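# Carry the tube rack from the next room to the desk

## Task

Bring the tube rack from the counter in the neighbouring room and set it on the desk, standing upright with every tube seated all the way down in a hole. The rack and tubes must never touch the floor, or the task fails. The connecting door swings shut by itself, and a magnetic catch on the wall can keep it open. The robot must not topple or finish leaning, or the task fails. Nothing may depend on the robot to stay in place at the end: release the rack and back away before finishing.

## Robot and tools

ROBOT. A Hello Robot Stretch 4 with a single arm. It has an omni-wheel base, a lift that runs up a mast, an arm that telescopes forward, a wrist with yaw, pitch and roll, and a two-finger gripper. It stands about 1.6 m tall, and the rim of the base lies within 0.23 m of the base origin. Occasionally something nudges a loose object briefly.

FRAMES. Base frame: origin on the floor under the centre of the base, x forward, y left, z up. hand_pose is reported in this frame and marks a point between the open fingertips (link pinch). When all wrist joints are 0, its axes line up with the base frame. The printed value may differ from the true position. The odometry frame is the base frame as it was at scene start. base_odometry counts wheel turns only, so any slip is counted as travel. Heading runs from -3.142 to 3.142, with left positive.

execute_actions(actions, cameras). actions is a list holding exactly one action, or empty to simply read the state and images. An action contains "base", "joints" or both, and may add "pace" and "contact_limits". Alternatively it is {"end_of_arm": "enable_torque"} on its own. All motions in an action start together. "base" holds exactly one relative move, measured from the base pose in the last reported state: translate_m (metres, forward +, -2 to 2), strafe_m (metres, left +, -2 to 2) or rotate_rad (radians, counter-clockwise seen from above +, -3.2 to 3.2). "joints" is a dict of absolute targets by name:
- lift_m 0 to 1.2
- arm_m 0 to 0.55 (extension)
- wrist_yaw_rad -1.134 to 4.276 (0 forward, + to the left, 3.14 folded back, above 3.4 the arm may block)
- wrist_pitch_rad -1.117 to 4.259 (0 level, 1.57 pointing down)
- wrist_roll_rad -1.117 to 4.259 (0 fingers level, + rolls clockwise as seen from behind)
- gripper_m -0.038 to 0.141 (fingertip gap in metres; negative values press the fingers together)
Tolerances for "done": lift and arm ±0.004, yaw and roll ±0.02, pitch ±0.05, gripper ±0.004. A joint target outside its range is clipped and the result says so. Any other invalid value or unknown key causes the whole call to be refused with no motion. pace is "slow", "default", "fast" or "max". Base speed is 0.1/0.3/0.4/0.6 m/s and turning 1/2/3/4 rad/s. Above lift 0.2 these drop, down to 0.3 m/s and 1 rad/s at lift 1.2. contact_limits takes only arm_m, from 0 (lightest) to 0.75 (hardest), default 0.5. A single action runs at most 15 s. Leaving a joint or the base out of an action does not cancel its old target. cameras takes a list drawn from head_camera, head_left_camera, head_right_camera, wrist_camera and "all". null or omitted means all, [] means none. If a result reports a stop, the later calls in that same reply do not run.

wait(seconds 0 to 10) lets the scene run without new commands. zoom_image(camera, region [x0,y0,x1,y1] in pixels, at most 504x504) returns a closer view of that camera's latest image. read_manual gives only licence texts. finished_scene(scene 1 or 2) ends the scene for good and reports success. Replying without any tool call ends every remaining scene.

CAMERAS. head_camera (420x560) looks forward and down from the top of the mast; turn the base to look elsewhere. head_left_camera and head_right_camera are fisheyes (420x672) aimed more steeply down, and they show the base and arm. wrist_camera (616x392) looks along the fingers, with the fingertips near the bottom of the image. Calibration figures are approximate.

RESULTS. base_status and joint_status: "done"; "off_target" (stopped short and may still be pushing); "contact_stop_at_<key>" (blocked, the joint holds but lift, arm or wheels may go slack); "limit_stop_at_<name>" (e.g. own_body or tilt); "time_out"; "torque_fault" (the wrist or gripper motor goes limp until you send enable_torque). on_its_own reports what happened without a command, and "held at" there means the held target. lidar_m gives 12 distances in metres, one per 30° sector counter-clockwise from straight ahead (4th left, 7th behind, 10th right). "-" means nothing seen, or something closer than 0.25 m. The lidar sees from about 0.15 m up to robot height and misses clear objects and thin legs. wrist_depth_mm is a 7x7 grid of depths from 100 to 2000 mm. turned_by_wheels vs turned_by_imu: a gap above about 0.1 rad points to a hit or slip, and the heading error is roughly wheels minus imu. base_tilt is in degrees, forward and right positive, with a fixed offset of about 1.5°. motor_effort is in percent, with the peak in brackets. It is noisy and carries a fixed offset. A load in a level gripper shifts pitch effort away from 0. For wheel efforts, positive turns the base right.

GRIPPING. Command a gap smaller than the object. Squeezing harder draws the object toward the wrist by up to a third of the shortfall. The gripper reading and a "done" status do not confirm a hold, so check effort and the images. If the fingertips stick on a surface, raise the lift.

CAUTIONS. To unfold at the start, send lift_m 0.4 with wrist_yaw_rad 0. Tilting the wrist up (pitch below -0.2) while rolled (roll below -0.4 or above 4) risks a self-collision stop. Do not drive or turn carrying more than 1 kg with arm_m above 0.2, especially at fast paces. Avoid hard pushes or pulls with a high gripper. A level gripper holding more than about 2 kg, or a gripper pressed on by base or arm motion, causes a torque fault. A tilt above 6° freezes the lift, arm and wheels. Never let the rack or tubes touch the floor. Prop the self-closing door on its magnetic holder before carrying the rack through. Place the rack gently, open the gripper, and move away before calling finished_scene.

Each tool is called after "Request:" as name([rows], argument=value, ...), one row to a line, values as JSON.

## Session

Request:
execute_actions(actions=[])

Scene clock: 0.00 s.
base_odometry: x=+0.000 y=+0.000 heading=+0.000 (m, m, rad; odometry frame)
turned_by_wheels: +0.000 (rad since the last result)
turned_by_imu: +0.000 (rad since the last result)
base_tilt: forward=+0.1 right=+0.1 (deg)
lidar_m: 0.65 0.97 0.94 1.00 1.40 3.11 1.05 0.72 0.71 0.74 0.66 0.62
base_status: not commanded
joint_positions: lift_m=+0.277 arm_m=+0.000 wrist_yaw_rad=+3.105 wrist_pitch_rad=-0.002 wrist_roll_rad=-0.005 gripper_m=+0.057
joint_status: not commanded
motor_effort: lift_m=+19 arm_m=+0 wrist_yaw_rad=-2 wrist_pitch_rad=-5 wrist_roll_rad=+0 gripper_m=-1 wheel_0=+0 wheel_1=+0 wheel_2=+0 (%)
hand_pose: x=-0.1145 y=+0.0979 z=+0.4553 quat_wxyz=(+0.018, +0.001, -0.002, +1.000) (m; base frame)
wrist_depth_mm: - 139 - - - - - / - 133 - - - - - / 107 140 243 - - - - / 136 148 - - - - - / 1576 1756 - - - - - / 1430 1499 198 1708 198 1708 1661 / 1078 1008 1160 124 1118 1118 1160
pictures: head_camera, head_left_camera, head_right_camera, wrist_camera
Images, in order (width x height): head_camera 420x560, head_left_camera 420x672, head_right_camera 420x672, wrist_camera 616x392.

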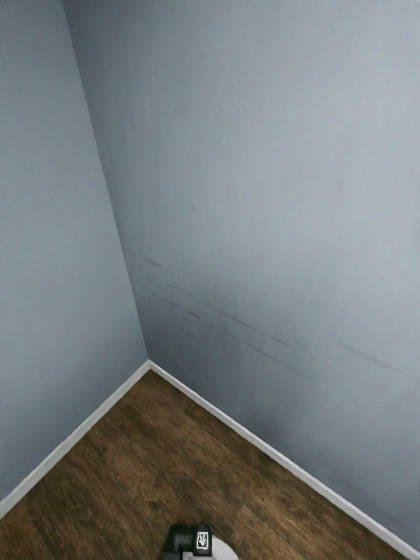

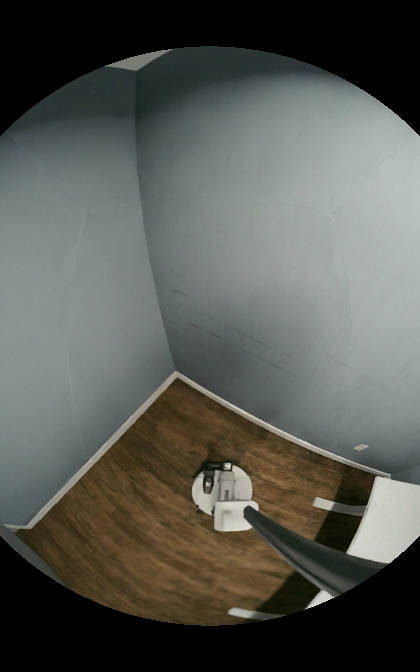

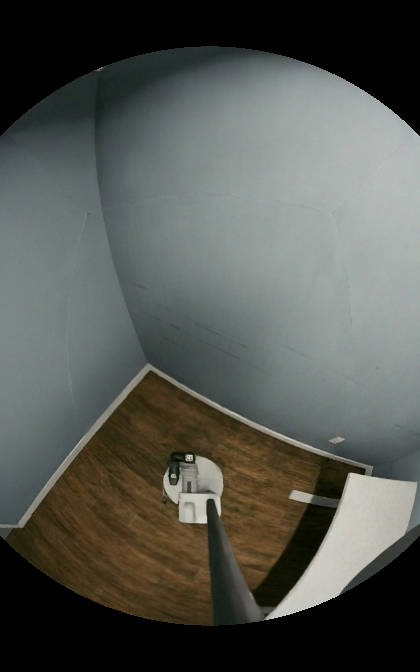

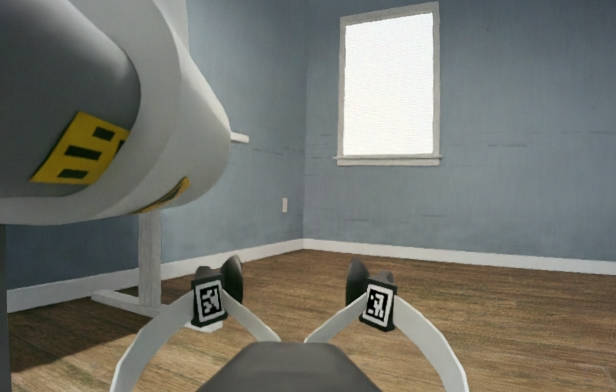

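Request:
execute_actions([
  {"base":{"rotate_rad":2.2},"pace":"fast"},
])

Scene clock: 3.57 s.
base_odometry: x=+0.000 y=+0.000 heading=+2.199 (m, m, rad; odometry frame)
turned_by_wheels: +2.199 (rad since the last result)
turned_by_imu: +2.210 (rad since the last result)
base_tilt: forward=+0.1 right=+0.0 (deg)
lidar_m: 1.60 3.09 0.97 0.73 0.71 0.79 0.64 0.63 0.70 0.97 0.93 1.02
base_status: done
joint_positions: lift_m=+0.277 arm_m=+0.000 wrist_yaw_rad=+3.105 wrist_pitch_rad=-0.002 wrist_roll_rad=-0.005 gripper_m=+0.057
joint_status: not commanded
motor_effort: lift_m=+19(19) arm_m=+0(0) wrist_yaw_rad=+0(1) wrist_pitch_rad=-6(6) wrist_roll_rad=+0(0) gripper_m=+0(1) wheel_0=-6(13) wheel_1=-5(11) wheel_2=-5(12) (%)
hand_pose: x=-0.1145 y=+0.0979 z=+0.4553 quat_wxyz=(+0.018, +0.001, -0.002, +1.000) (m; base frame)
wrist_depth_mm: - 139 778 866 991 1138 1308 / - 133 778 878 991 1118 1008 / 107 139 244 866 991 1138 1308 / 136 148 788 891 991 1160 1308 / 654 715 778 878 991 1138 1336 / 661 707 197 878 198 1160 1336 / 661 699 778 124 976 1098 1160
pictures: head_camera, head_left_camera, head_right_camera, wrist_camera
camera_calibration (this result's frames):
wrist_camera: T_world_to_cam=[[0.0473141, 0.998722, 0.0177816, -0.0984958], [0.0116205, 0.01725, -0.999784, 0.507944], [-0.998812, 0.0475105, -0.0107895, 0.114921], [0, 0, 0, 1]] pos_world=[0.113542, 0.0841479, 0.510826]
Images, in order (width x height): head_camera 420x560, head_left_camera 420x672, head_right_camera 420x672, wrist_camera 616x392.

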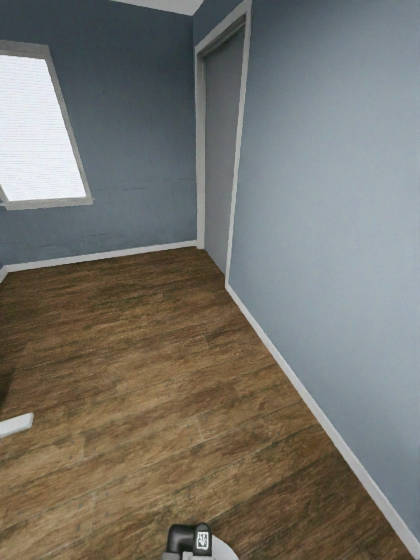

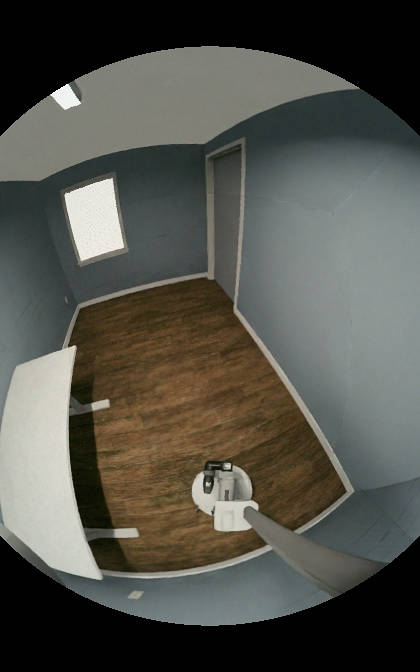

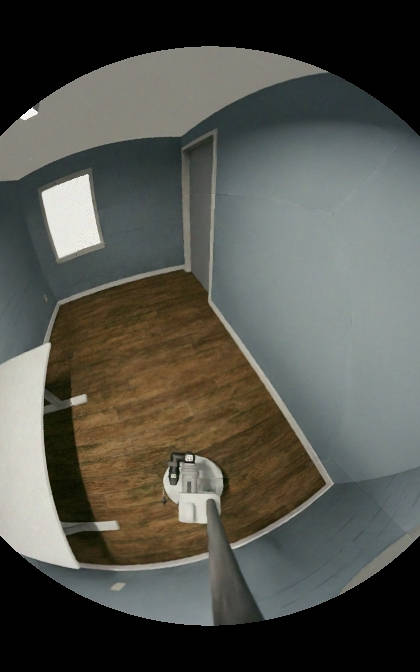

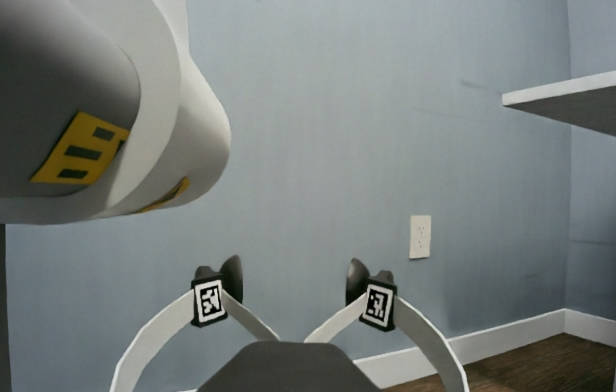

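Request:
execute_actions([
  {"base":{"rotate_rad":0.385},"pace":"fast"},
], cameras=[])

Request:
execute_actions([
  {"base":{"translate_m":2.0},"pace":"max"},
], cameras=[])

Request:
execute_actions([
  {"base":{"rotate_rad":-1.571},"joints":{"lift_m":0.4,"wrist_yaw_rad":0},"pace":"fast"},
])

Scene clock: 16.10 s.
base_odometry: x=+0.000 y=+0.000 heading=+2.583 (m, m, rad; odometry frame)
turned_by_wheels: +0.384 (rad since the last result)
turned_by_imu: +0.384 (rad since the last result)
base_tilt: forward=+0.1 right=+0.1 (deg)
lidar_m: 3.08 1.11 0.77 0.71 0.76 0.66 0.62 0.67 0.90 0.92 0.98 1.35
base_status: done
joint_positions: lift_m=+0.277 arm_m=+0.000 wrist_yaw_rad=+3.105 wrist_pitch_rad=-0.002 wrist_roll_rad=-0.005 gripper_m=+0.057
joint_status: not commanded
motor_effort: lift_m=+19(19) arm_m=+0(0) wrist_yaw_rad=+0(0) wrist_pitch_rad=-6(7) wrist_roll_rad=-1(0) gripper_m=-5(2) wheel_0=-5(12) wheel_1=-4(12) wheel_2=-4(12) (%)
hand_pose: x=-0.1145 y=+0.0979 z=+0.4553 quat_wxyz=(+0.018, +0.001, -0.002, +1.000) (m; base frame)
wrist_depth_mm: - 139 741 759 768 788 809 / - 133 750 759 788 798 809 / 107 139 244 759 768 798 820 / 136 148 750 768 768 788 809 / 723 741 741 759 778 798 809 / 732 732 198 768 198 809 809 / 732 723 750 124 788 798 809
pictures: none
No camera images: the call's "cameras" was empty. Leave "cameras" out to get every camera's image.

Scene clock: 21.03 s.
base_odometry: x=-1.696 y=+1.060 heading=+2.583 (m, m, rad; odometry frame)
turned_by_wheels: +0.001 (rad since the last result)
turned_by_imu: +0.002 (rad since the last result)
base_tilt: forward=+0.1 right=+0.2 (deg)
lidar_m: 1.11 1.12 1.53 1.54 1.22 1.16 2.65 1.32 0.99 0.93 1.04 1.14
base_status: done
joint_positions: lift_m=+0.277 arm_m=+0.000 wrist_yaw_rad=+3.105 wrist_pitch_rad=-0.002 wrist_roll_rad=-0.005 gripper_m=+0.057
joint_status: not commanded
motor_effort: lift_m=+19(19) arm_m=+0(0) wrist_yaw_rad=-1(1) wrist_pitch_rad=-6(7) wrist_roll_rad=+0(1) gripper_m=-1(2) wheel_0=+4(13) wheel_1=+4(10) wheel_2=+1(19) (%)
hand_pose: x=-0.1145 y=+0.0979 z=+0.4553 quat_wxyz=(+0.018, +0.001, -0.002, +1.000) (m; base frame)
wrist_depth_mm: - 139 - - - - 1921 / - 133 - - - - 1863 / 107 139 242 - - 1756 1366 / 136 149 - - - - 1863 / 1756 - - - - - 1863 / 1464 1537 198 1661 198 1618 1661 / 1078 1042 1160 124 1138 1118 1098
pictures: none
No camera images: the call's "cameras" was empty. Leave "cameras" out to get every camera's image.

Scene clock: 23.37 s.
base_odometry: x=-1.696 y=+1.060 heading=+1.014 (m, m, rad; odometry frame)
turned_by_wheels: -1.570 (rad since the last result)
turned_by_imu: -1.580 (rad since the last result)
base_tilt: forward=+0.1 right=+0.1 (deg)
lidar_m: 0.92 1.06 1.14 1.09 1.15 1.58 1.55 1.19 1.12 2.63 1.35 1.00
base_status: done
joint_positions: lift_m=+0.400 arm_m=+0.000 wrist_yaw_rad=+0.000 wrist_pitch_rad=-0.002 wrist_roll_rad=-0.005 gripper_m=+0.057
joint_status: all done
motor_effort: lift_m=+22(24) arm_m=+0(0) wrist_yaw_rad=-1(4) wrist_pitch_rad=-6(6) wrist_roll_rad=-1(1) gripper_m=+1(1) wheel_0=+5(15) wheel_1=+5(13) wheel_2=+4(13) (%)
hand_pose: x=+0.4592 y=-0.0873 z=+0.5784 quat_wxyz=(+1.000, -0.002, -0.001, +0.000) (m; base frame)
wrist_depth_mm: 788 778 788 723 723 732 732 / 788 788 809 723 732 732 732 / 778 778 798 732 723 732 732 / 778 798 798 723 732 741 741 / 788 798 798 723 732 741 741 / 798 788 197 715 198 741 741 / 778 788 798 124 732 750 750
pictures: head_camera, head_left_camera, head_right_camera, wrist_camera
camera_calibration (this result's frames):
wrist_camera: T_world_to_cam=[[-0.0105674, -0.999786, 0.0177836, -0.0908092], [-0.0109832, -0.0176675, -0.999784, 0.634856], [0.999884, -0.0107605, -0.0107942, -0.22479], [0, 0, 0, 1]] pos_world=[0.230777, -0.0819923, 0.633907]
Images, in order (width x height): head_camera 420x560, head_left_camera 420x672, head_right_camera 420x672, wrist_camera 616x392.

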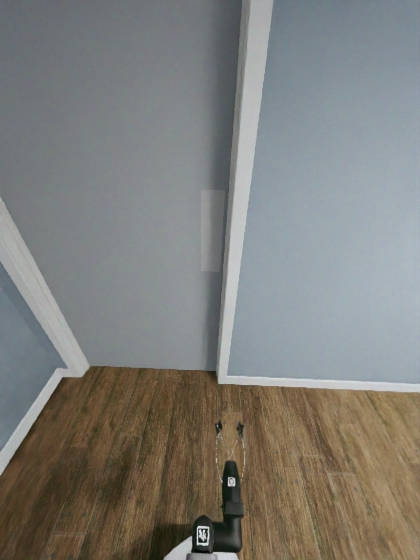

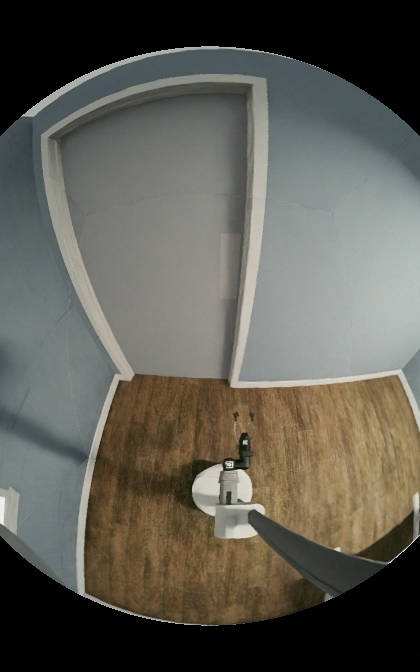

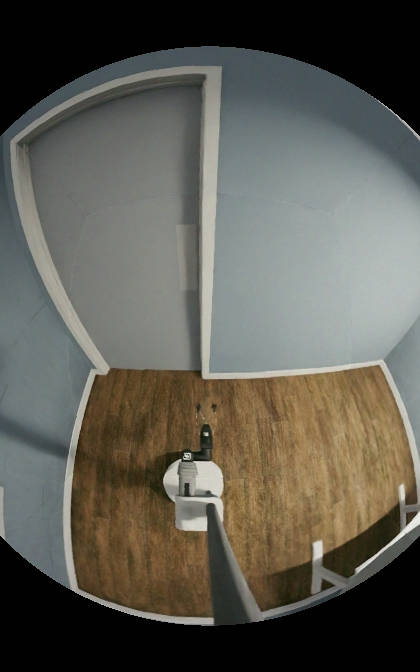

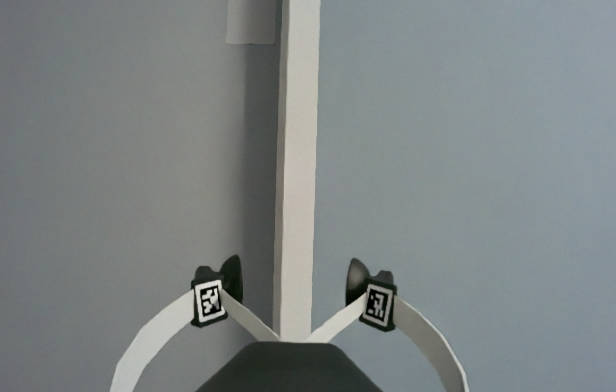

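Request:
execute_actions([
  {"base":{"strafe_m":0.3},"joints":{"wrist_yaw_rad":3.1},"pace":"fast"},
], cameras=[])

Request:
execute_actions([
  {"base":{"translate_m":0.72},"joints":{"lift_m":0.25},"pace":"fast"},
], cameras=["head_left_camera"])

Request:
execute_actions([
  {"base":{"translate_m":0.4},"pace":"slow"},
], cameras=["head_camera","head_left_camera","head_right_camera"])

Scene clock: 39.47 s.
base_odometry: x=-1.951 y=+1.218 heading=+1.014 (m, m, rad; odometry frame)
turned_by_wheels: +0.000 (rad since the last result)
turned_by_imu: -0.001 (rad since the last result)
base_tilt: forward=+0.1 right=+0.1 (deg)
lidar_m: 1.00 1.07 0.82 0.78 0.83 1.12 1.55 1.62 1.35 2.92 1.37 0.99
base_status: done
joint_positions: lift_m=+0.400 arm_m=+0.000 wrist_yaw_rad=+3.100 wrist_pitch_rad=-0.002 wrist_roll_rad=-0.005 gripper_m=+0.057
joint_status: all done
motor_effort: lift_m=+22(22) arm_m=+0(0) wrist_yaw_rad=+1(6) wrist_pitch_rad=-7(6) wrist_roll_rad=+0(1) gripper_m=-4(5) wheel_0=-1(15) wheel_1=+2(14) wheel_2=+0(3) (%)
hand_pose: x=-0.1139 y=+0.0994 z=+0.5784 quat_wxyz=(+0.021, +0.001, -0.002, +1.000) (m; base frame)
wrist_depth_mm: - 139 1618 1618 1661 1336 946 / - 136 1661 1708 1756 1308 946 / 107 139 258 1661 1661 1281 946 / 137 153 1618 1618 1661 1336 960 / 1576 1576 1576 1618 1661 1308 960 / 1537 1576 197 1661 198 1308 946 / 1336 1255 1430 124 1397 1160 931
pictures: none
No camera images: the call's "cameras" was empty. Leave "cameras" out to get every camera's image.

Scene clock: 42.53 s.
base_odometry: x=-1.570 y=+1.829 heading=+1.014 (m, m, rad; odometry frame)
turned_by_wheels: +0.000 (rad since the last result)
turned_by_imu: +0.000 (rad since the last result)
base_tilt: forward=+0.2 right=+0.1 (deg)
lidar_m: 0.30 0.31 0.46 0.80 0.83 1.16 2.27 1.89 2.13 0.94 0.41 0.31
base_status: done
joint_positions: lift_m=+0.250 arm_m=+0.000 wrist_yaw_rad=+3.100 wrist_pitch_rad=-0.002 wrist_roll_rad=-0.005 gripper_m=+0.057
joint_status: all done
motor_effort: lift_m=+15(21) arm_m=+0(0) wrist_yaw_rad=-1(0) wrist_pitch_rad=-6(6) wrist_roll_rad=+0(0) gripper_m=-2(3) wheel_0=+3(13) wheel_1=+3(11) wheel_2=-2(17) (%)
hand_pose: x=-0.1140 y=+0.0994 z=+0.4290 quat_wxyz=(+0.021, +0.001, -0.002, +1.000) (m; base frame)
wrist_depth_mm: - 139 - - - 1308 960 / - 135 - - - 1336 976 / 107 140 257 - - 1336 960 / 137 154 - - - 1336 960 / - - - - - 1308 946 / 1397 1430 197 1576 198 1281 946 / 1025 976 1098 124 1042 1060 917
pictures: head_left_camera
Images, in order (width x height): head_left_camera 420x672.

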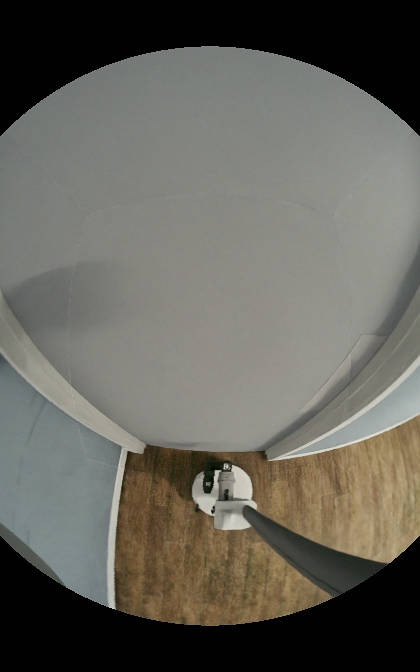

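Scene clock: 47.80 s.
base_odometry: x=-1.360 y=+2.169 heading=+1.015 (m, m, rad; odometry frame)
turned_by_wheels: +0.001 (rad since the last result)
turned_by_imu: +0.006 (rad since the last result)
base_tilt: forward=+0.0 right=+0.3 (deg)
lidar_m: 0.25 0.25 0.25 0.34 0.84 1.18 2.66 2.25 0.37 0.33 2.44 0.29
base_status: done
joint_positions: lift_m=+0.250 arm_m=+0.000 wrist_yaw_rad=+3.113 wrist_pitch_rad=-0.001 wrist_roll_rad=-0.005 gripper_m=+0.057
joint_status: not commanded
on_its_own: wrist_yaw_rad is at rest, and its effort (-36) is outside its rest range (-13 to +13)
motor_effort: lift_m=+17(17) arm_m=+0(0) wrist_yaw_rad=-36(52) wrist_pitch_rad=-7(8) wrist_roll_rad=-1(1) gripper_m=+1(4) wheel_0=+11(25) wheel_1=+15(19) wheel_2=-15(23) (%)
hand_pose: x=-0.1153 y=+0.0957 z=+0.4288 quat_wxyz=(+0.014, +0.001, -0.002, +1.000) (m; base frame)
wrist_depth_mm: - 138 - - - 1366 976 / - 130 - - - 1366 1008 / 106 139 229 - - 1336 991 / 135 144 - - - 1366 991 / - - - - - 1336 976 / 1464 1499 197 1576 197 1308 946 / 1025 960 1118 124 1060 1042 931
pictures: head_camera, head_left_camera, head_right_camera
Images, in order (width x height): head_camera 420x560, head_left_camera 420x672, head_right_camera 420x672.

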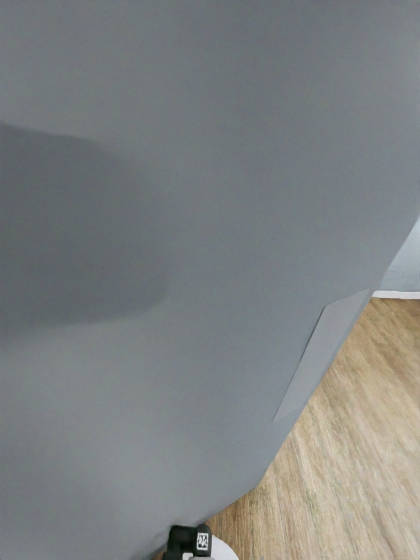

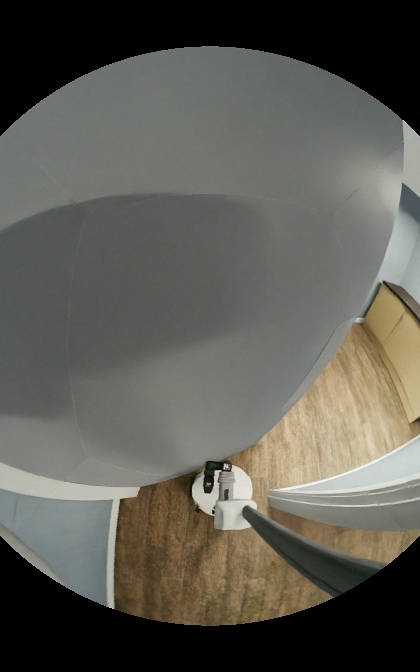

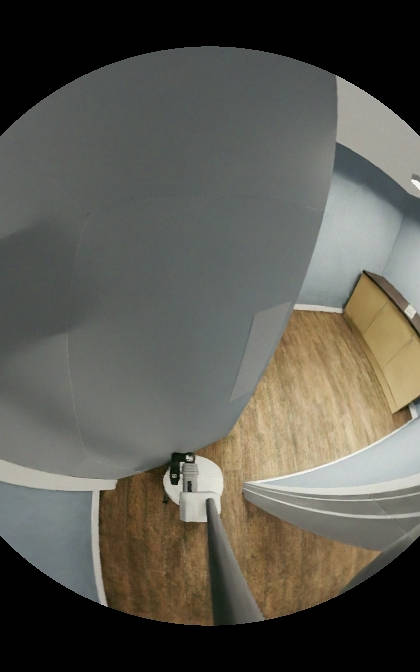

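Request:
execute_actions([
  {"base":{"rotate_rad":-1.571},"pace":"slow"},
], cameras=["head_left_camera"])

Request:
execute_actions([
  {"base":{"strafe_m":0.45},"pace":"slow"},
])

Scene clock: 58.07 s.
base_odometry: x=-1.359 y=+2.168 heading=-0.554 (m, m, rad; odometry frame)
turned_by_wheels: -1.569 (rad since the last result)
turned_by_imu: -1.578 (rad since the last result)
base_tilt: forward=+0.2 right=+0.1 (deg)
lidar_m: 0.32 2.43 0.29 0.25 - 0.25 0.32 0.84 1.15 2.65 2.22 0.35
base_status: done
joint_positions: lift_m=+0.250 arm_m=+0.000 wrist_yaw_rad=+3.100 wrist_pitch_rad=-0.001 wrist_roll_rad=-0.005 gripper_m=+0.057
joint_status: not commanded
motor_effort: lift_m=+17(17) arm_m=+0(0) wrist_yaw_rad=-1(37) wrist_pitch_rad=-6(7) wrist_roll_rad=-1(0) gripper_m=+3(4) wheel_0=-2(12) wheel_1=+17(21) wheel_2=+10(13) (%)
hand_pose: x=-0.1140 y=+0.0993 z=+0.4288 quat_wxyz=(+0.021, +0.001, -0.002, +1.000) (m; base frame)
wrist_depth_mm: - 139 574 370 258 198 - / - 135 521 368 259 198 170 / 107 139 256 364 258 199 171 / 137 153 508 362 258 198 171 / 878 891 603 362 247 198 170 / 878 878 198 355 198 196 168 / 866 759 668 124 253 185 -
pictures: head_left_camera
Images, in order (width x height): head_left_camera 420x672.

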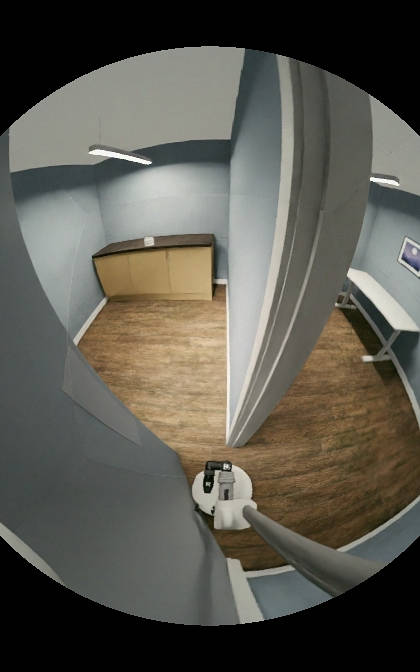

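Scene clock: 63.70 s.
base_odometry: x=-1.123 y=+2.550 heading=-0.554 (m, m, rad; odometry frame)
turned_by_wheels: +0.000 (rad since the last result)
turned_by_imu: -0.003 (rad since the last result)
base_tilt: forward=+0.1 right=+0.1 (deg)
lidar_m: 2.00 2.31 1.68 0.26 0.25 - 0.25 0.32 1.15 3.11 0.58 0.68
base_status: done
joint_positions: lift_m=+0.250 arm_m=+0.000 wrist_yaw_rad=+3.100 wrist_pitch_rad=-0.001 wrist_roll_rad=-0.005 gripper_m=+0.057
joint_status: not commanded
motor_effort: lift_m=+17(17) arm_m=+0(0) wrist_yaw_rad=-1(1) wrist_pitch_rad=-6(7) wrist_roll_rad=-1(0) gripper_m=-4(1) wheel_0=-7(22) wheel_1=+7(24) wheel_2=+2(9) (%)
hand_pose: x=-0.1140 y=+0.0993 z=+0.4288 quat_wxyz=(+0.021, +0.001, -0.002, +1.000) (m; base frame)
wrist_depth_mm: - 139 334 293 257 228 - / - 136 325 293 257 228 210 / 107 139 256 291 256 229 210 / 137 153 324 291 256 228 209 / 504 407 338 293 251 228 209 / 504 410 198 293 198 227 210 / 504 387 345 124 254 220 -
pictures: head_camera, head_left_camera, head_right_camera, wrist_camera
camera_calibration (this result's frames):
wrist_camera: T_world_to_cam=[[0.0524062, 0.998467, 0.0177836, -0.098893], [0.011794, 0.017188, -0.999783, 0.481464], [-0.998556, 0.0526045, -0.0108751, 0.11459], [0, 0, 0, 1]] pos_world=[0.113929, 0.0844381, 0.484364]
Images, in order (width x height): head_camera 420x560, head_left_camera 420x672, head_right_camera 420x672, wrist_camera 616x392.

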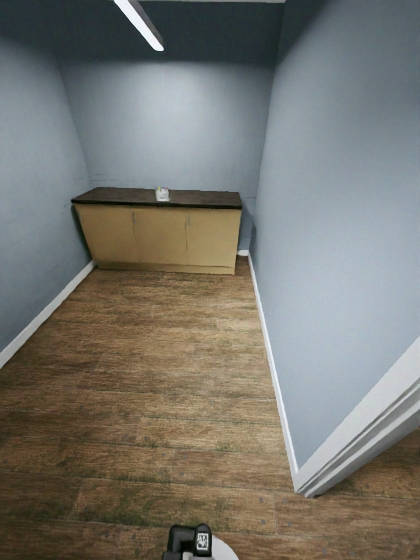

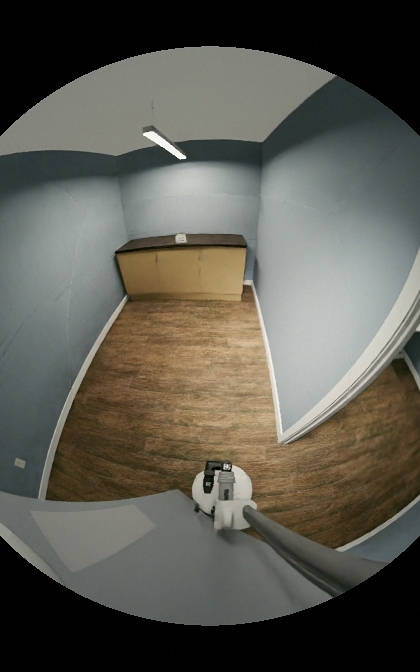

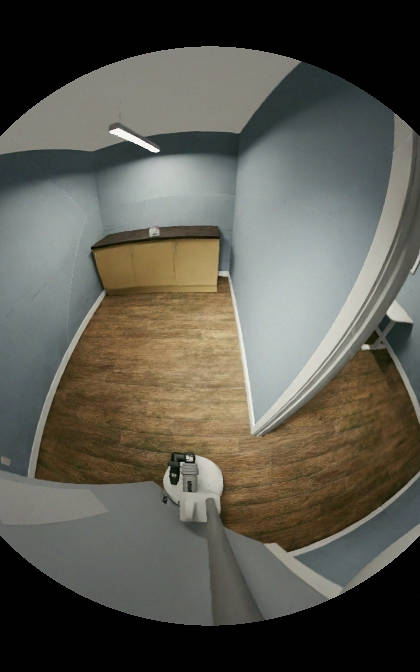

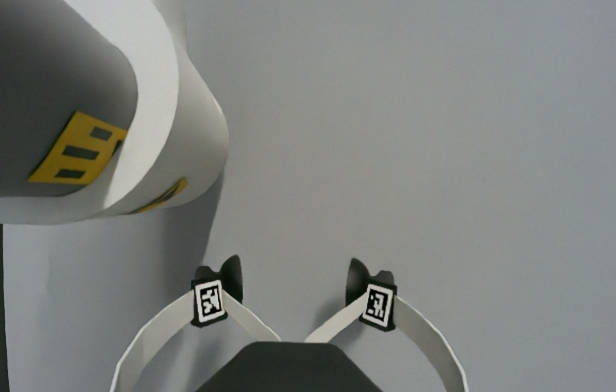

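Request:
execute_actions([
  {"base":{"translate_m":-0.38},"pace":"slow"},
], cameras=["head_left_camera","wrist_camera"])

Request:
execute_actions([
  {"base":{"translate_m":0.1},"pace":"slow"},
], cameras=["head_left_camera","wrist_camera"])

Scene clock: 73.90 s.
base_odometry: x=-1.445 y=+2.750 heading=-0.555 (m, m, rad; odometry frame)
turned_by_wheels: -0.001 (rad since the last result)
turned_by_imu: -0.026 (rad since the last result)
base_tilt: forward=+0.0 right=+0.1 (deg)
lidar_m: 1.85 2.34 1.69 1.61 0.30 0.25 - 0.25 0.30 1.66 2.77 0.87
base_status: done
joint_positions: lift_m=+0.250 arm_m=+0.000 wrist_yaw_rad=+3.100 wrist_pitch_rad=-0.001 wrist_roll_rad=-0.005 gripper_m=+0.057
joint_status: not commanded
motor_effort: lift_m=+17(17) arm_m=+0(0) wrist_yaw_rad=+0(1) wrist_pitch_rad=-7(6) wrist_roll_rad=+0(0) gripper_m=-9(8) wheel_0=-10(14) wheel_1=-12(19) wheel_2=+11(18) (%)
hand_pose: x=-0.1140 y=+0.0993 z=+0.4288 quat_wxyz=(+0.021, +0.001, -0.002, +1.000) (m; base frame)
wrist_depth_mm: - 139 322 327 330 338 340 / - 135 324 329 330 336 340 / 107 139 257 329 332 338 340 / 137 153 322 329 332 338 340 / 315 319 324 329 330 338 342 / 315 319 198 329 198 338 343 / 315 317 322 124 332 340 342
pictures: head_left_camera, wrist_camera
camera_calibration (this result's frames):
wrist_camera: T_world_to_cam=[[0.0524062, 0.998467, 0.0177835, -0.098893], [0.011794, 0.0171879, -0.999783, 0.481464], [-0.998556, 0.0526045, -0.0108752, 0.11459], [0, 0, 0, 1]] pos_world=[0.113929, 0.0844381, 0.484364]
Images, in order (width x height): head_left_camera 420x672, wrist_camera 616x392.

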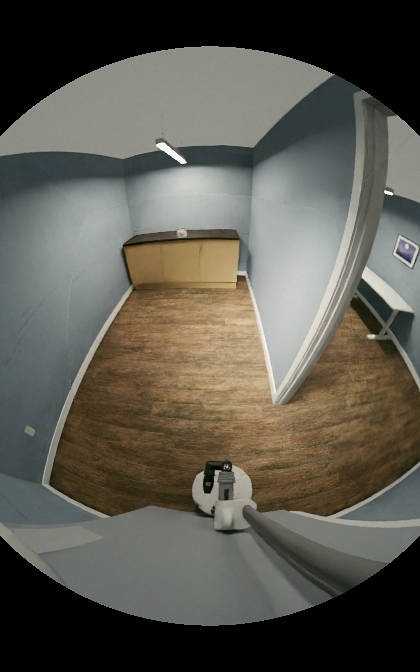

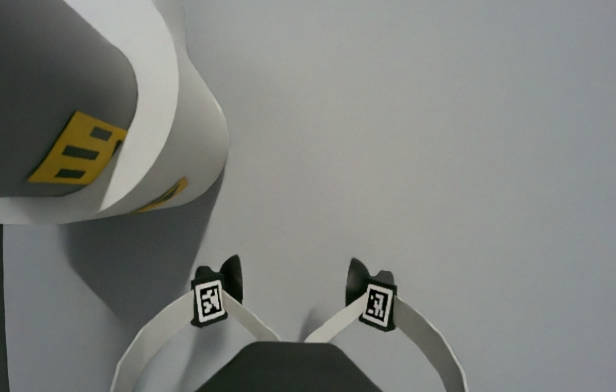

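Scene clock: 76.20 s.
base_odometry: x=-1.360 y=+2.697 heading=-0.554 (m, m, rad; odometry frame)
turned_by_wheels: +0.001 (rad since the last result)
turned_by_imu: +0.000 (rad since the last result)
base_tilt: forward=+0.2 right=+0.0 (deg)
lidar_m: 1.85 2.31 1.69 0.45 0.25 0.25 - 0.25 0.39 1.98 2.72 0.80
base_status: done
joint_positions: lift_m=+0.250 arm_m=+0.000 wrist_yaw_rad=+3.100 wrist_pitch_rad=-0.001 wrist_roll_rad=-0.005 gripper_m=+0.057
joint_status: not commanded
motor_effort: lift_m=+17(17) arm_m=+0(0) wrist_yaw_rad=-1(1) wrist_pitch_rad=-7(7) wrist_roll_rad=+0(0) gripper_m=-5(3) wheel_0=+1(13) wheel_1=+8(10) wheel_2=+1(11) (%)
hand_pose: x=-0.1140 y=+0.0993 z=+0.4288 quat_wxyz=(+0.021, +0.001, -0.002, +1.000) (m; base frame)
wrist_depth_mm: - 139 319 309 301 293 285 / - 136 317 310 301 291 286 / 107 139 257 309 301 293 286 / 137 153 317 310 301 291 286 / 342 330 322 312 300 294 287 / 342 329 197 312 197 293 286 / 343 327 322 125 301 291 286
pictures: head_left_camera, wrist_camera
camera_calibration (this result's frames):
wrist_camera: T_world_to_cam=[[0.0524062, 0.998467, 0.0177837, -0.098893], [0.011794, 0.0171881, -0.999783, 0.481464], [-0.998556, 0.0526045, -0.0108751, 0.11459], [0, 0, 0, 1]] pos_world=[0.113929, 0.0844381, 0.484364]
Images, in order (width x height): head_left_camera 420x672, wrist_camera 616x392.

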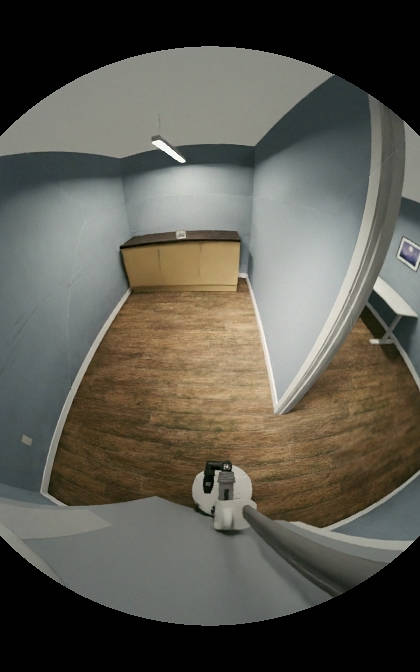

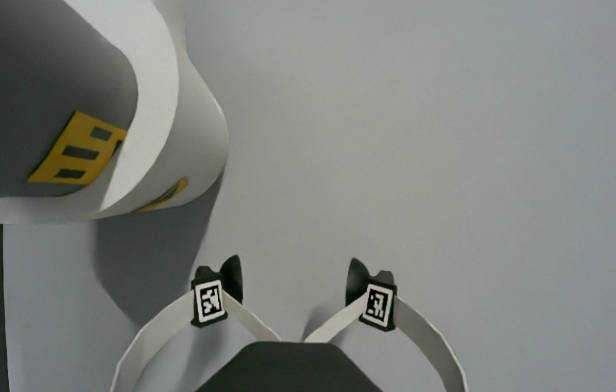

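Not latched yet; push further.

Request:
execute_actions([
  {"base":{"translate_m":-0.2},"pace":"slow"},
], cameras=["head_left_camera"])

Scene clock: 81.20 s.
base_odometry: x=-1.512 y=+2.794 heading=-0.555 (m, m, rad; odometry frame)
turned_by_wheels: -0.001 (rad since the last result)
turned_by_imu: +0.046 (rad since the last result)
base_tilt: forward=+0.2 right=+0.0 (deg)
lidar_m: 2.30 2.21 1.67 1.30 0.30 0.25 - 0.25 0.29 1.80 2.86 0.94
base_status: translate_m contact_stop (by the wheels' count: -0.180 of -0.200)
joint_positions: lift_m=+0.250 arm_m=+0.000 wrist_yaw_rad=+3.100 wrist_pitch_rad=-0.002 wrist_roll_rad=-0.005 gripper_m=+0.057
joint_status: not commanded
on_its_own: the wheels are slack since a contact_stop
motor_effort: lift_m=+17(17) arm_m=+0(0) wrist_yaw_rad=-1(3) wrist_pitch_rad=-6(7) wrist_roll_rad=+0(0) gripper_m=-7(6) wheel_0=+0(26) wheel_1=-1(35) wheel_2=+0(36) (%)
hand_pose: x=-0.1140 y=+0.0993 z=+0.4288 quat_wxyz=(+0.021, +0.001, -0.002, +1.000) (m; base frame)
wrist_depth_mm: - 139 324 330 338 349 353 / - 135 324 330 340 347 355 / 107 139 257 330 340 349 353 / 136 153 324 329 340 347 357 / 310 317 324 330 340 347 355 / 310 317 197 330 198 349 357 / 310 315 322 124 342 349 359
pictures: head_left_camera
Images, in order (width x height): head_left_camera 420x672.

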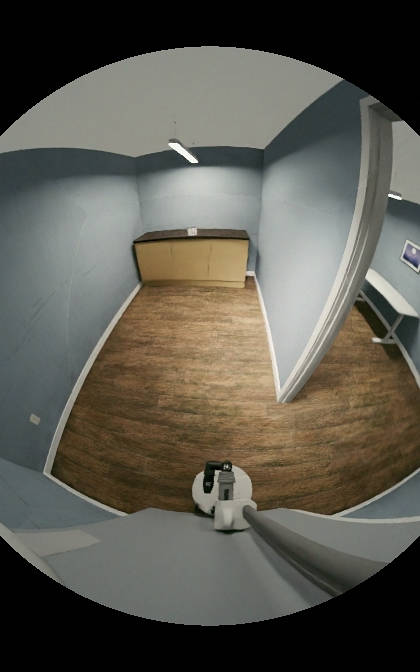

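Request:
execute_actions([
  {"base":{"translate_m":0.15}},
], cameras=["head_left_camera","head_camera"])

Scene clock: 85.20 s.
base_odometry: x=-1.385 y=+2.715 heading=-0.554 (m, m, rad; odometry frame)
turned_by_wheels: +0.001 (rad since the last result)
turned_by_imu: -0.001 (rad since the last result)
base_tilt: forward=+0.2 right=+0.0 (deg)
lidar_m: 2.30 2.21 1.66 1.60 0.54 0.35 0.33 0.36 0.49 2.41 0.89 0.80
base_status: done
joint_positions: lift_m=+0.250 arm_m=+0.000 wrist_yaw_rad=+3.100 wrist_pitch_rad=-0.002 wrist_roll_rad=-0.005 gripper_m=+0.057
joint_status: not commanded
motor_effort: lift_m=+17(17) arm_m=+0(0) wrist_yaw_rad=-1(0) wrist_pitch_rad=-6(6) wrist_roll_rad=+0(0) gripper_m=-3(1) wheel_0=+7(11) wheel_1=+6(8) wheel_2=-5(14) (%)
hand_pose: x=-0.1140 y=+0.0993 z=+0.4288 quat_wxyz=(+0.021, +0.001, -0.002, +1.000) (m; base frame)
wrist_depth_mm: - 139 466 480 492 500 512 / - 135 469 477 492 500 508 / 107 139 257 480 492 500 517 / 137 153 469 480 488 504 521 / 445 459 466 480 492 508 517 / 445 459 197 477 198 504 521 / 452 459 469 124 496 504 517
pictures: head_camera, head_left_camera
Images, in order (width x height): head_camera 420x560, head_left_camera 420x672.

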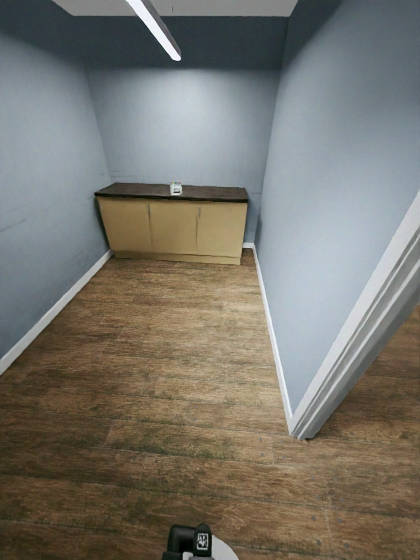

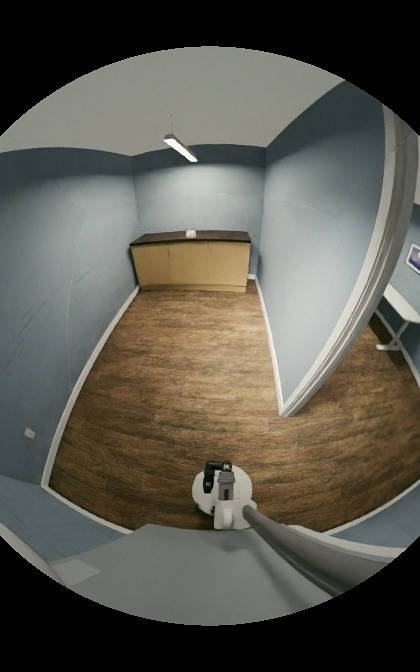

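Request:
execute_actions([
  {"base":{"rotate_rad":-0.07}},
], cameras=[])

Request:
execute_actions([
  {"base":{"strafe_m":0.68},"pace":"max"},
], cameras=[])

Request:
execute_actions([
  {"base":{"translate_m":1.85},"joints":{"lift_m":0.95,"wrist_yaw_rad":0,"wrist_pitch_rad":0.4},"pace":"max"},
])

Scene clock: 96.60 s.
base_odometry: x=-1.385 y=+2.715 heading=-0.623 (m, m, rad; odometry frame)
turned_by_wheels: -0.069 (rad since the last result)
turned_by_imu: -0.070 (rad since the last result)
base_tilt: forward=+0.2 right=+0.3 (deg)
lidar_m: 1.75 2.36 1.68 1.61 0.57 0.37 0.34 0.35 0.48 1.88 2.72 0.81
base_status: done
joint_positions: lift_m=+0.250 arm_m=+0.000 wrist_yaw_rad=+3.100 wrist_pitch_rad=-0.002 wrist_roll_rad=-0.005 gripper_m=+0.057
joint_status: not commanded
motor_effort: lift_m=+17(17) arm_m=+0(0) wrist_yaw_rad=-1(1) wrist_pitch_rad=-7(7) wrist_roll_rad=-1(1) gripper_m=+1(6) wheel_0=+6(7) wheel_1=+5(11) wheel_2=+4(8) (%)
hand_pose: x=-0.1140 y=+0.0993 z=+0.4288 quat_wxyz=(+0.021, +0.001, -0.002, +1.000) (m; base frame)
wrist_depth_mm: - 139 473 488 512 525 621 / - 135 469 488 512 530 627 / 107 139 257 488 508 530 621 / 137 153 473 492 512 530 627 / 439 455 477 496 512 535 627 / 439 449 197 492 198 535 707 / 439 449 469 124 517 535 707
pictures: none
No camera images: the call's "cameras" was empty. Leave "cameras" out to get every camera's image.

Scene clock: 99.10 s.
base_odometry: x=-0.988 y=+3.268 heading=-0.623 (m, m, rad; odometry frame)
turned_by_wheels: +0.000 (rad since the last result)
turned_by_imu: +0.000 (rad since the last result)
base_tilt: forward=+0.2 right=+0.2 (deg)
lidar_m: 2.58 1.37 0.98 0.92 0.79 0.56 0.53 0.43 0.55 1.95 1.33 1.65
base_status: done
joint_positions: lift_m=+0.250 arm_m=+0.000 wrist_yaw_rad=+3.100 wrist_pitch_rad=-0.002 wrist_roll_rad=-0.005 gripper_m=+0.057
joint_status: not commanded
motor_effort: lift_m=+17(17) arm_m=+0(0) wrist_yaw_rad=+1(1) wrist_pitch_rad=-6(6) wrist_roll_rad=+0(1) gripper_m=-4(1) wheel_0=+0(17) wheel_1=+1(20) wheel_2=+0(1) (%)
hand_pose: x=-0.1140 y=+0.0993 z=+0.4288 quat_wxyz=(+0.021, +0.001, -0.002, +1.000) (m; base frame)
wrist_depth_mm: - 139 647 668 683 707 715 / - 135 654 668 683 707 715 / 107 139 257 676 683 699 715 / 137 153 661 668 691 707 723 / 492 640 654 668 683 715 732 / 492 640 197 668 197 715 723 / 496 640 654 124 691 707 723
pictures: none
No camera images: the call's "cameras" was empty. Leave "cameras" out to get every camera's image.

Scene clock: 103.73 s.
base_odometry: x=+0.515 y=+2.190 heading=-0.622 (m, m, rad; odometry frame)
turned_by_wheels: +0.001 (rad since the last result)
turned_by_imu: +0.001 (rad since the last result)
base_tilt: forward=+0.1 right=+0.1 (deg)
lidar_m: 0.73 0.77 1.03 0.94 0.99 1.38 2.24 1.60 1.18 1.10 1.09 0.77
base_status: done
joint_positions: lift_m=+0.950 arm_m=+0.000 wrist_yaw_rad=+0.000 wrist_pitch_rad=+0.402 wrist_roll_rad=-0.005 gripper_m=+0.057
joint_status: all done
motor_effort: lift_m=+21(24) arm_m=+0(0) wrist_yaw_rad=-1(6) wrist_pitch_rad=-6(3) wrist_roll_rad=+0(1) gripper_m=-3(5) wheel_0=+3(12) wheel_1=+5(11) wheel_2=-1(18) (%)
hand_pose: x=+0.4361 y=-0.0874 z=+1.0151 quat_wxyz=(+0.980, -0.002, +0.200, +0.001) (m; base frame)
wrist_depth_mm: 1008 1008 1025 1008 1042 1042 1042 / 1025 1060 1060 1060 1098 1098 1138 / 831 854 647 809 917 946 991 / 564 574 585 603 603 627 634 / 597 591 603 615 615 627 634 / 640 634 196 647 197 676 691 / 683 683 691 124 707 723 741
pictures: head_camera, head_left_camera, head_right_camera, wrist_camera
camera_calibration (this result's frames):
wrist_camera: T_world_to_cam=[[-0.00282397, -0.999783, 0.0206313, -0.105125], [-0.402697, -0.0177476, -0.915161, 1.15619], [0.915329, -0.0108925, -0.402559, 0.237524], [0, 0, 0, 1]] pos_world=[0.247886, -0.0819956, 1.15589]
Images, in order (width x height): head_camera 420x560, head_left_camera 420x672, head_right_camera 420x672, wrist_camera 616x392.

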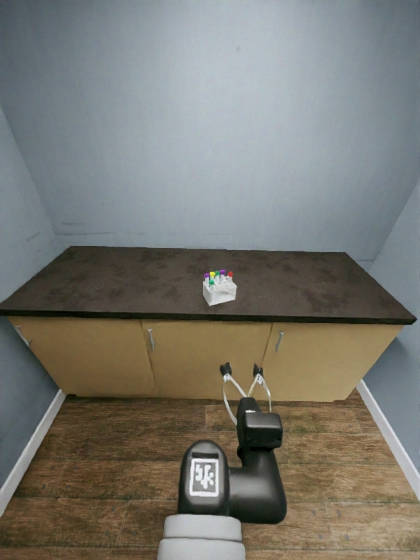

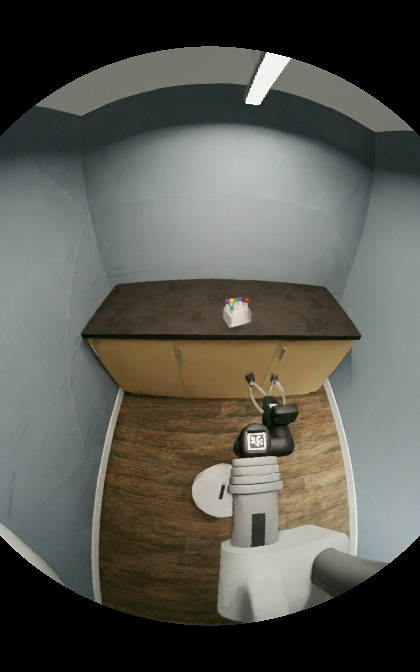

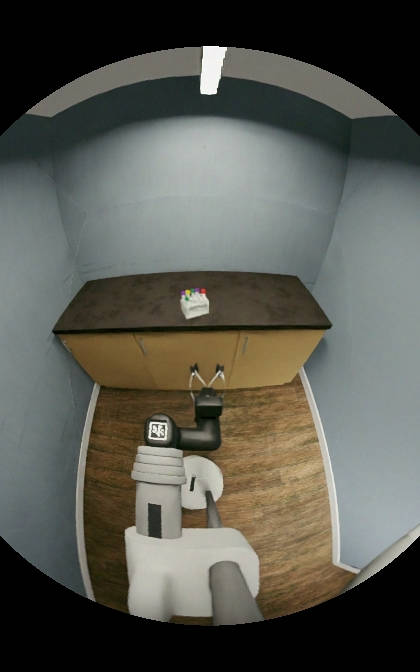

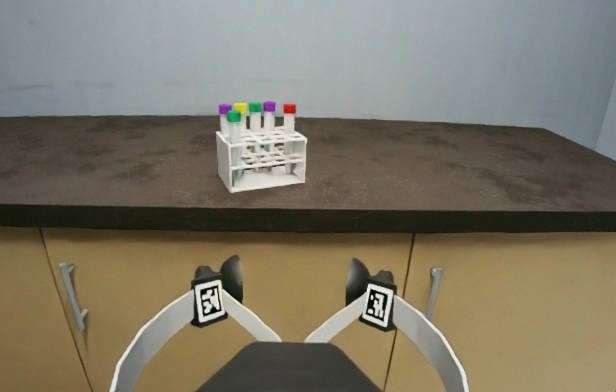

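Request:
zoom_image(camera="wrist_camera", region=[190, 80, 340, 210])

Request:
zoom_image(camera="head_camera", region=[180, 255, 260, 325])

Region (190, 80, 340, 210) of wrist_camera's 616x392 image, scaled by 3.360; it fills the top 437 rows of this view, and the rest is white.

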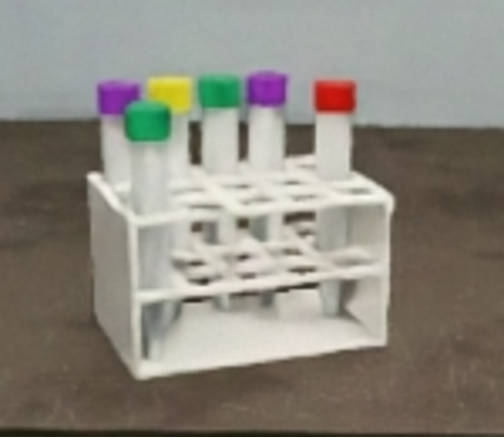

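Region (180, 255, 260, 325) of head_camera's 420x560 image, scaled by 6.300, with more detail than that image has; it fills the top 441 rows of this view, and the rest is white.

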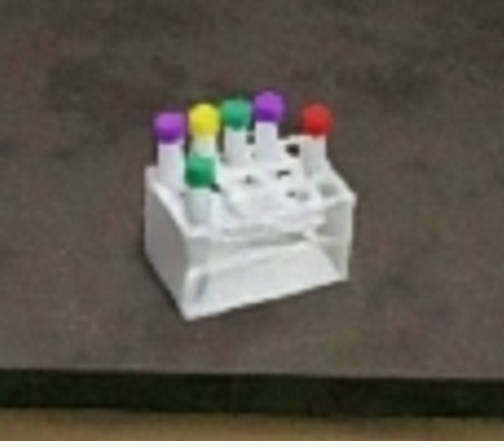

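Request:
execute_actions([
  {"base":{"rotate_rad":0.38},"joints":{"gripper_m":0.141,"wrist_pitch_rad":0.3}},
], cameras=[])

Request:
execute_actions([
  {"base":{"strafe_m":-0.27},"joints":{"lift_m":0.86}},
], cameras=["head_camera","wrist_camera"])

Request:
zoom_image(camera="wrist_camera", region=[200, 60, 420, 260])

Scene clock: 130.10 s.
base_odometry: x=+0.515 y=+2.190 heading=-0.243 (m, m, rad; odometry frame)
turned_by_wheels: +0.379 (rad since the last result)
turned_by_imu: +0.379 (rad since the last result)
base_tilt: forward=+0.1 right=+0.1 (deg)
lidar_m: 0.74 0.92 0.97 0.97 1.21 2.25 2.27 1.26 1.12 1.13 0.80 0.72
base_status: done
joint_positions: lift_m=+0.950 arm_m=+0.000 wrist_yaw_rad=+0.000 wrist_pitch_rad=+0.302 wrist_roll_rad=-0.005 gripper_m=+0.141
joint_status: all done
motor_effort: lift_m=+21(21) arm_m=+0(0) wrist_yaw_rad=-1(1) wrist_pitch_rad=-7(10) wrist_roll_rad=+0(0) gripper_m=-1(4) wheel_0=-5(9) wheel_1=-3(9) wheel_2=-6(12) (%)
hand_pose: x=+0.4460 y=-0.0874 z=+1.0421 quat_wxyz=(+0.989, -0.002, +0.151, +0.000) (m; base frame)
wrist_depth_mm: 976 1205 1160 1060 1008 917 878 / 960 1205 1205 1118 1025 976 904 / 991 1182 1229 1138 1078 976 946 / 759 759 778 798 798 591 866 / 788 691 627 597 559 549 574 / 866 732 640 609 544 488 480 / 917 798 715 122 597 544 512
pictures: none
No camera images: the call's "cameras" was empty. Leave "cameras" out to get every camera's image.

Scene clock: 132.33 s.
base_odometry: x=+0.450 y=+1.928 heading=-0.243 (m, m, rad; odometry frame)
turned_by_wheels: +0.000 (rad since the last result)
turned_by_imu: -0.001 (rad since the last result)
base_tilt: forward=-0.1 right=+0.1 (deg)
lidar_m: 0.63 0.82 1.22 1.23 1.52 2.33 1.52 0.97 0.87 0.87 0.69 0.61
base_status: done
joint_positions: lift_m=+0.860 arm_m=+0.000 wrist_yaw_rad=+0.000 wrist_pitch_rad=+0.302 wrist_roll_rad=-0.005 gripper_m=+0.141
joint_status: all done
motor_effort: lift_m=+15(14) arm_m=+0(0) wrist_yaw_rad=-1(1) wrist_pitch_rad=-7(7) wrist_roll_rad=-1(0) gripper_m=+1(1) wheel_0=+4(11) wheel_1=-2(11) wheel_2=+0(4) (%)
hand_pose: x=+0.4460 y=-0.0874 z=+0.9527 quat_wxyz=(+0.989, -0.002, +0.151, +0.000) (m; base frame)
wrist_depth_mm: 1182 1138 1042 991 917 854 798 / 1205 1205 1118 1008 946 878 842 / 842 854 759 569 960 891 866 / 585 539 504 512 535 544 554 / 654 574 525 477 421 394 375 / 699 597 535 496 455 418 402 / 750 654 591 122 488 439 418
pictures: head_camera, wrist_camera
camera_calibration (this result's frames):
wrist_camera: T_world_to_cam=[[-0.00503792, -0.999783, 0.0202269, -0.102482], [-0.309545, -0.0176745, -0.950721, 1.09536], [0.950872, -0.0110508, -0.309388, 0.0986849], [0, 0, 0, 1]] pos_world=[0.244709, -0.0820092, 1.07398]
Images, in order (width x height): head_camera 420x560, wrist_camera 616x392.

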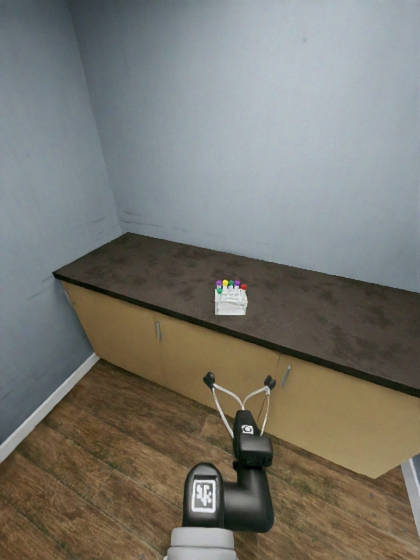

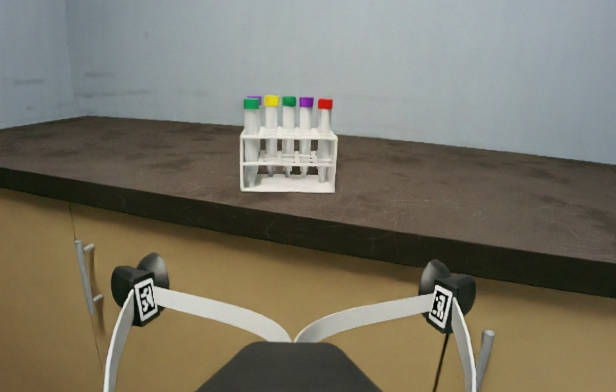

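Region (200, 60, 420, 260) of wrist_camera's 616x392 image, scaled by 2.291; it fills the top 458 rows of this view, and the rest is white.

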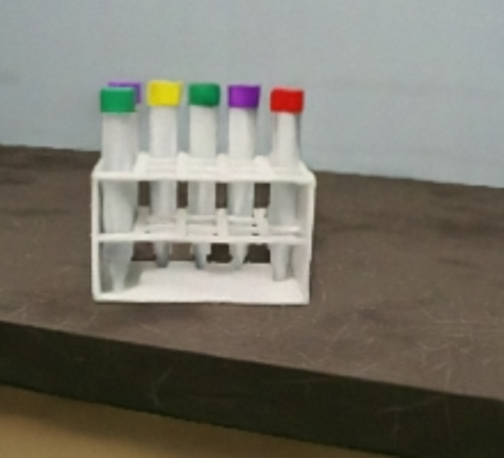

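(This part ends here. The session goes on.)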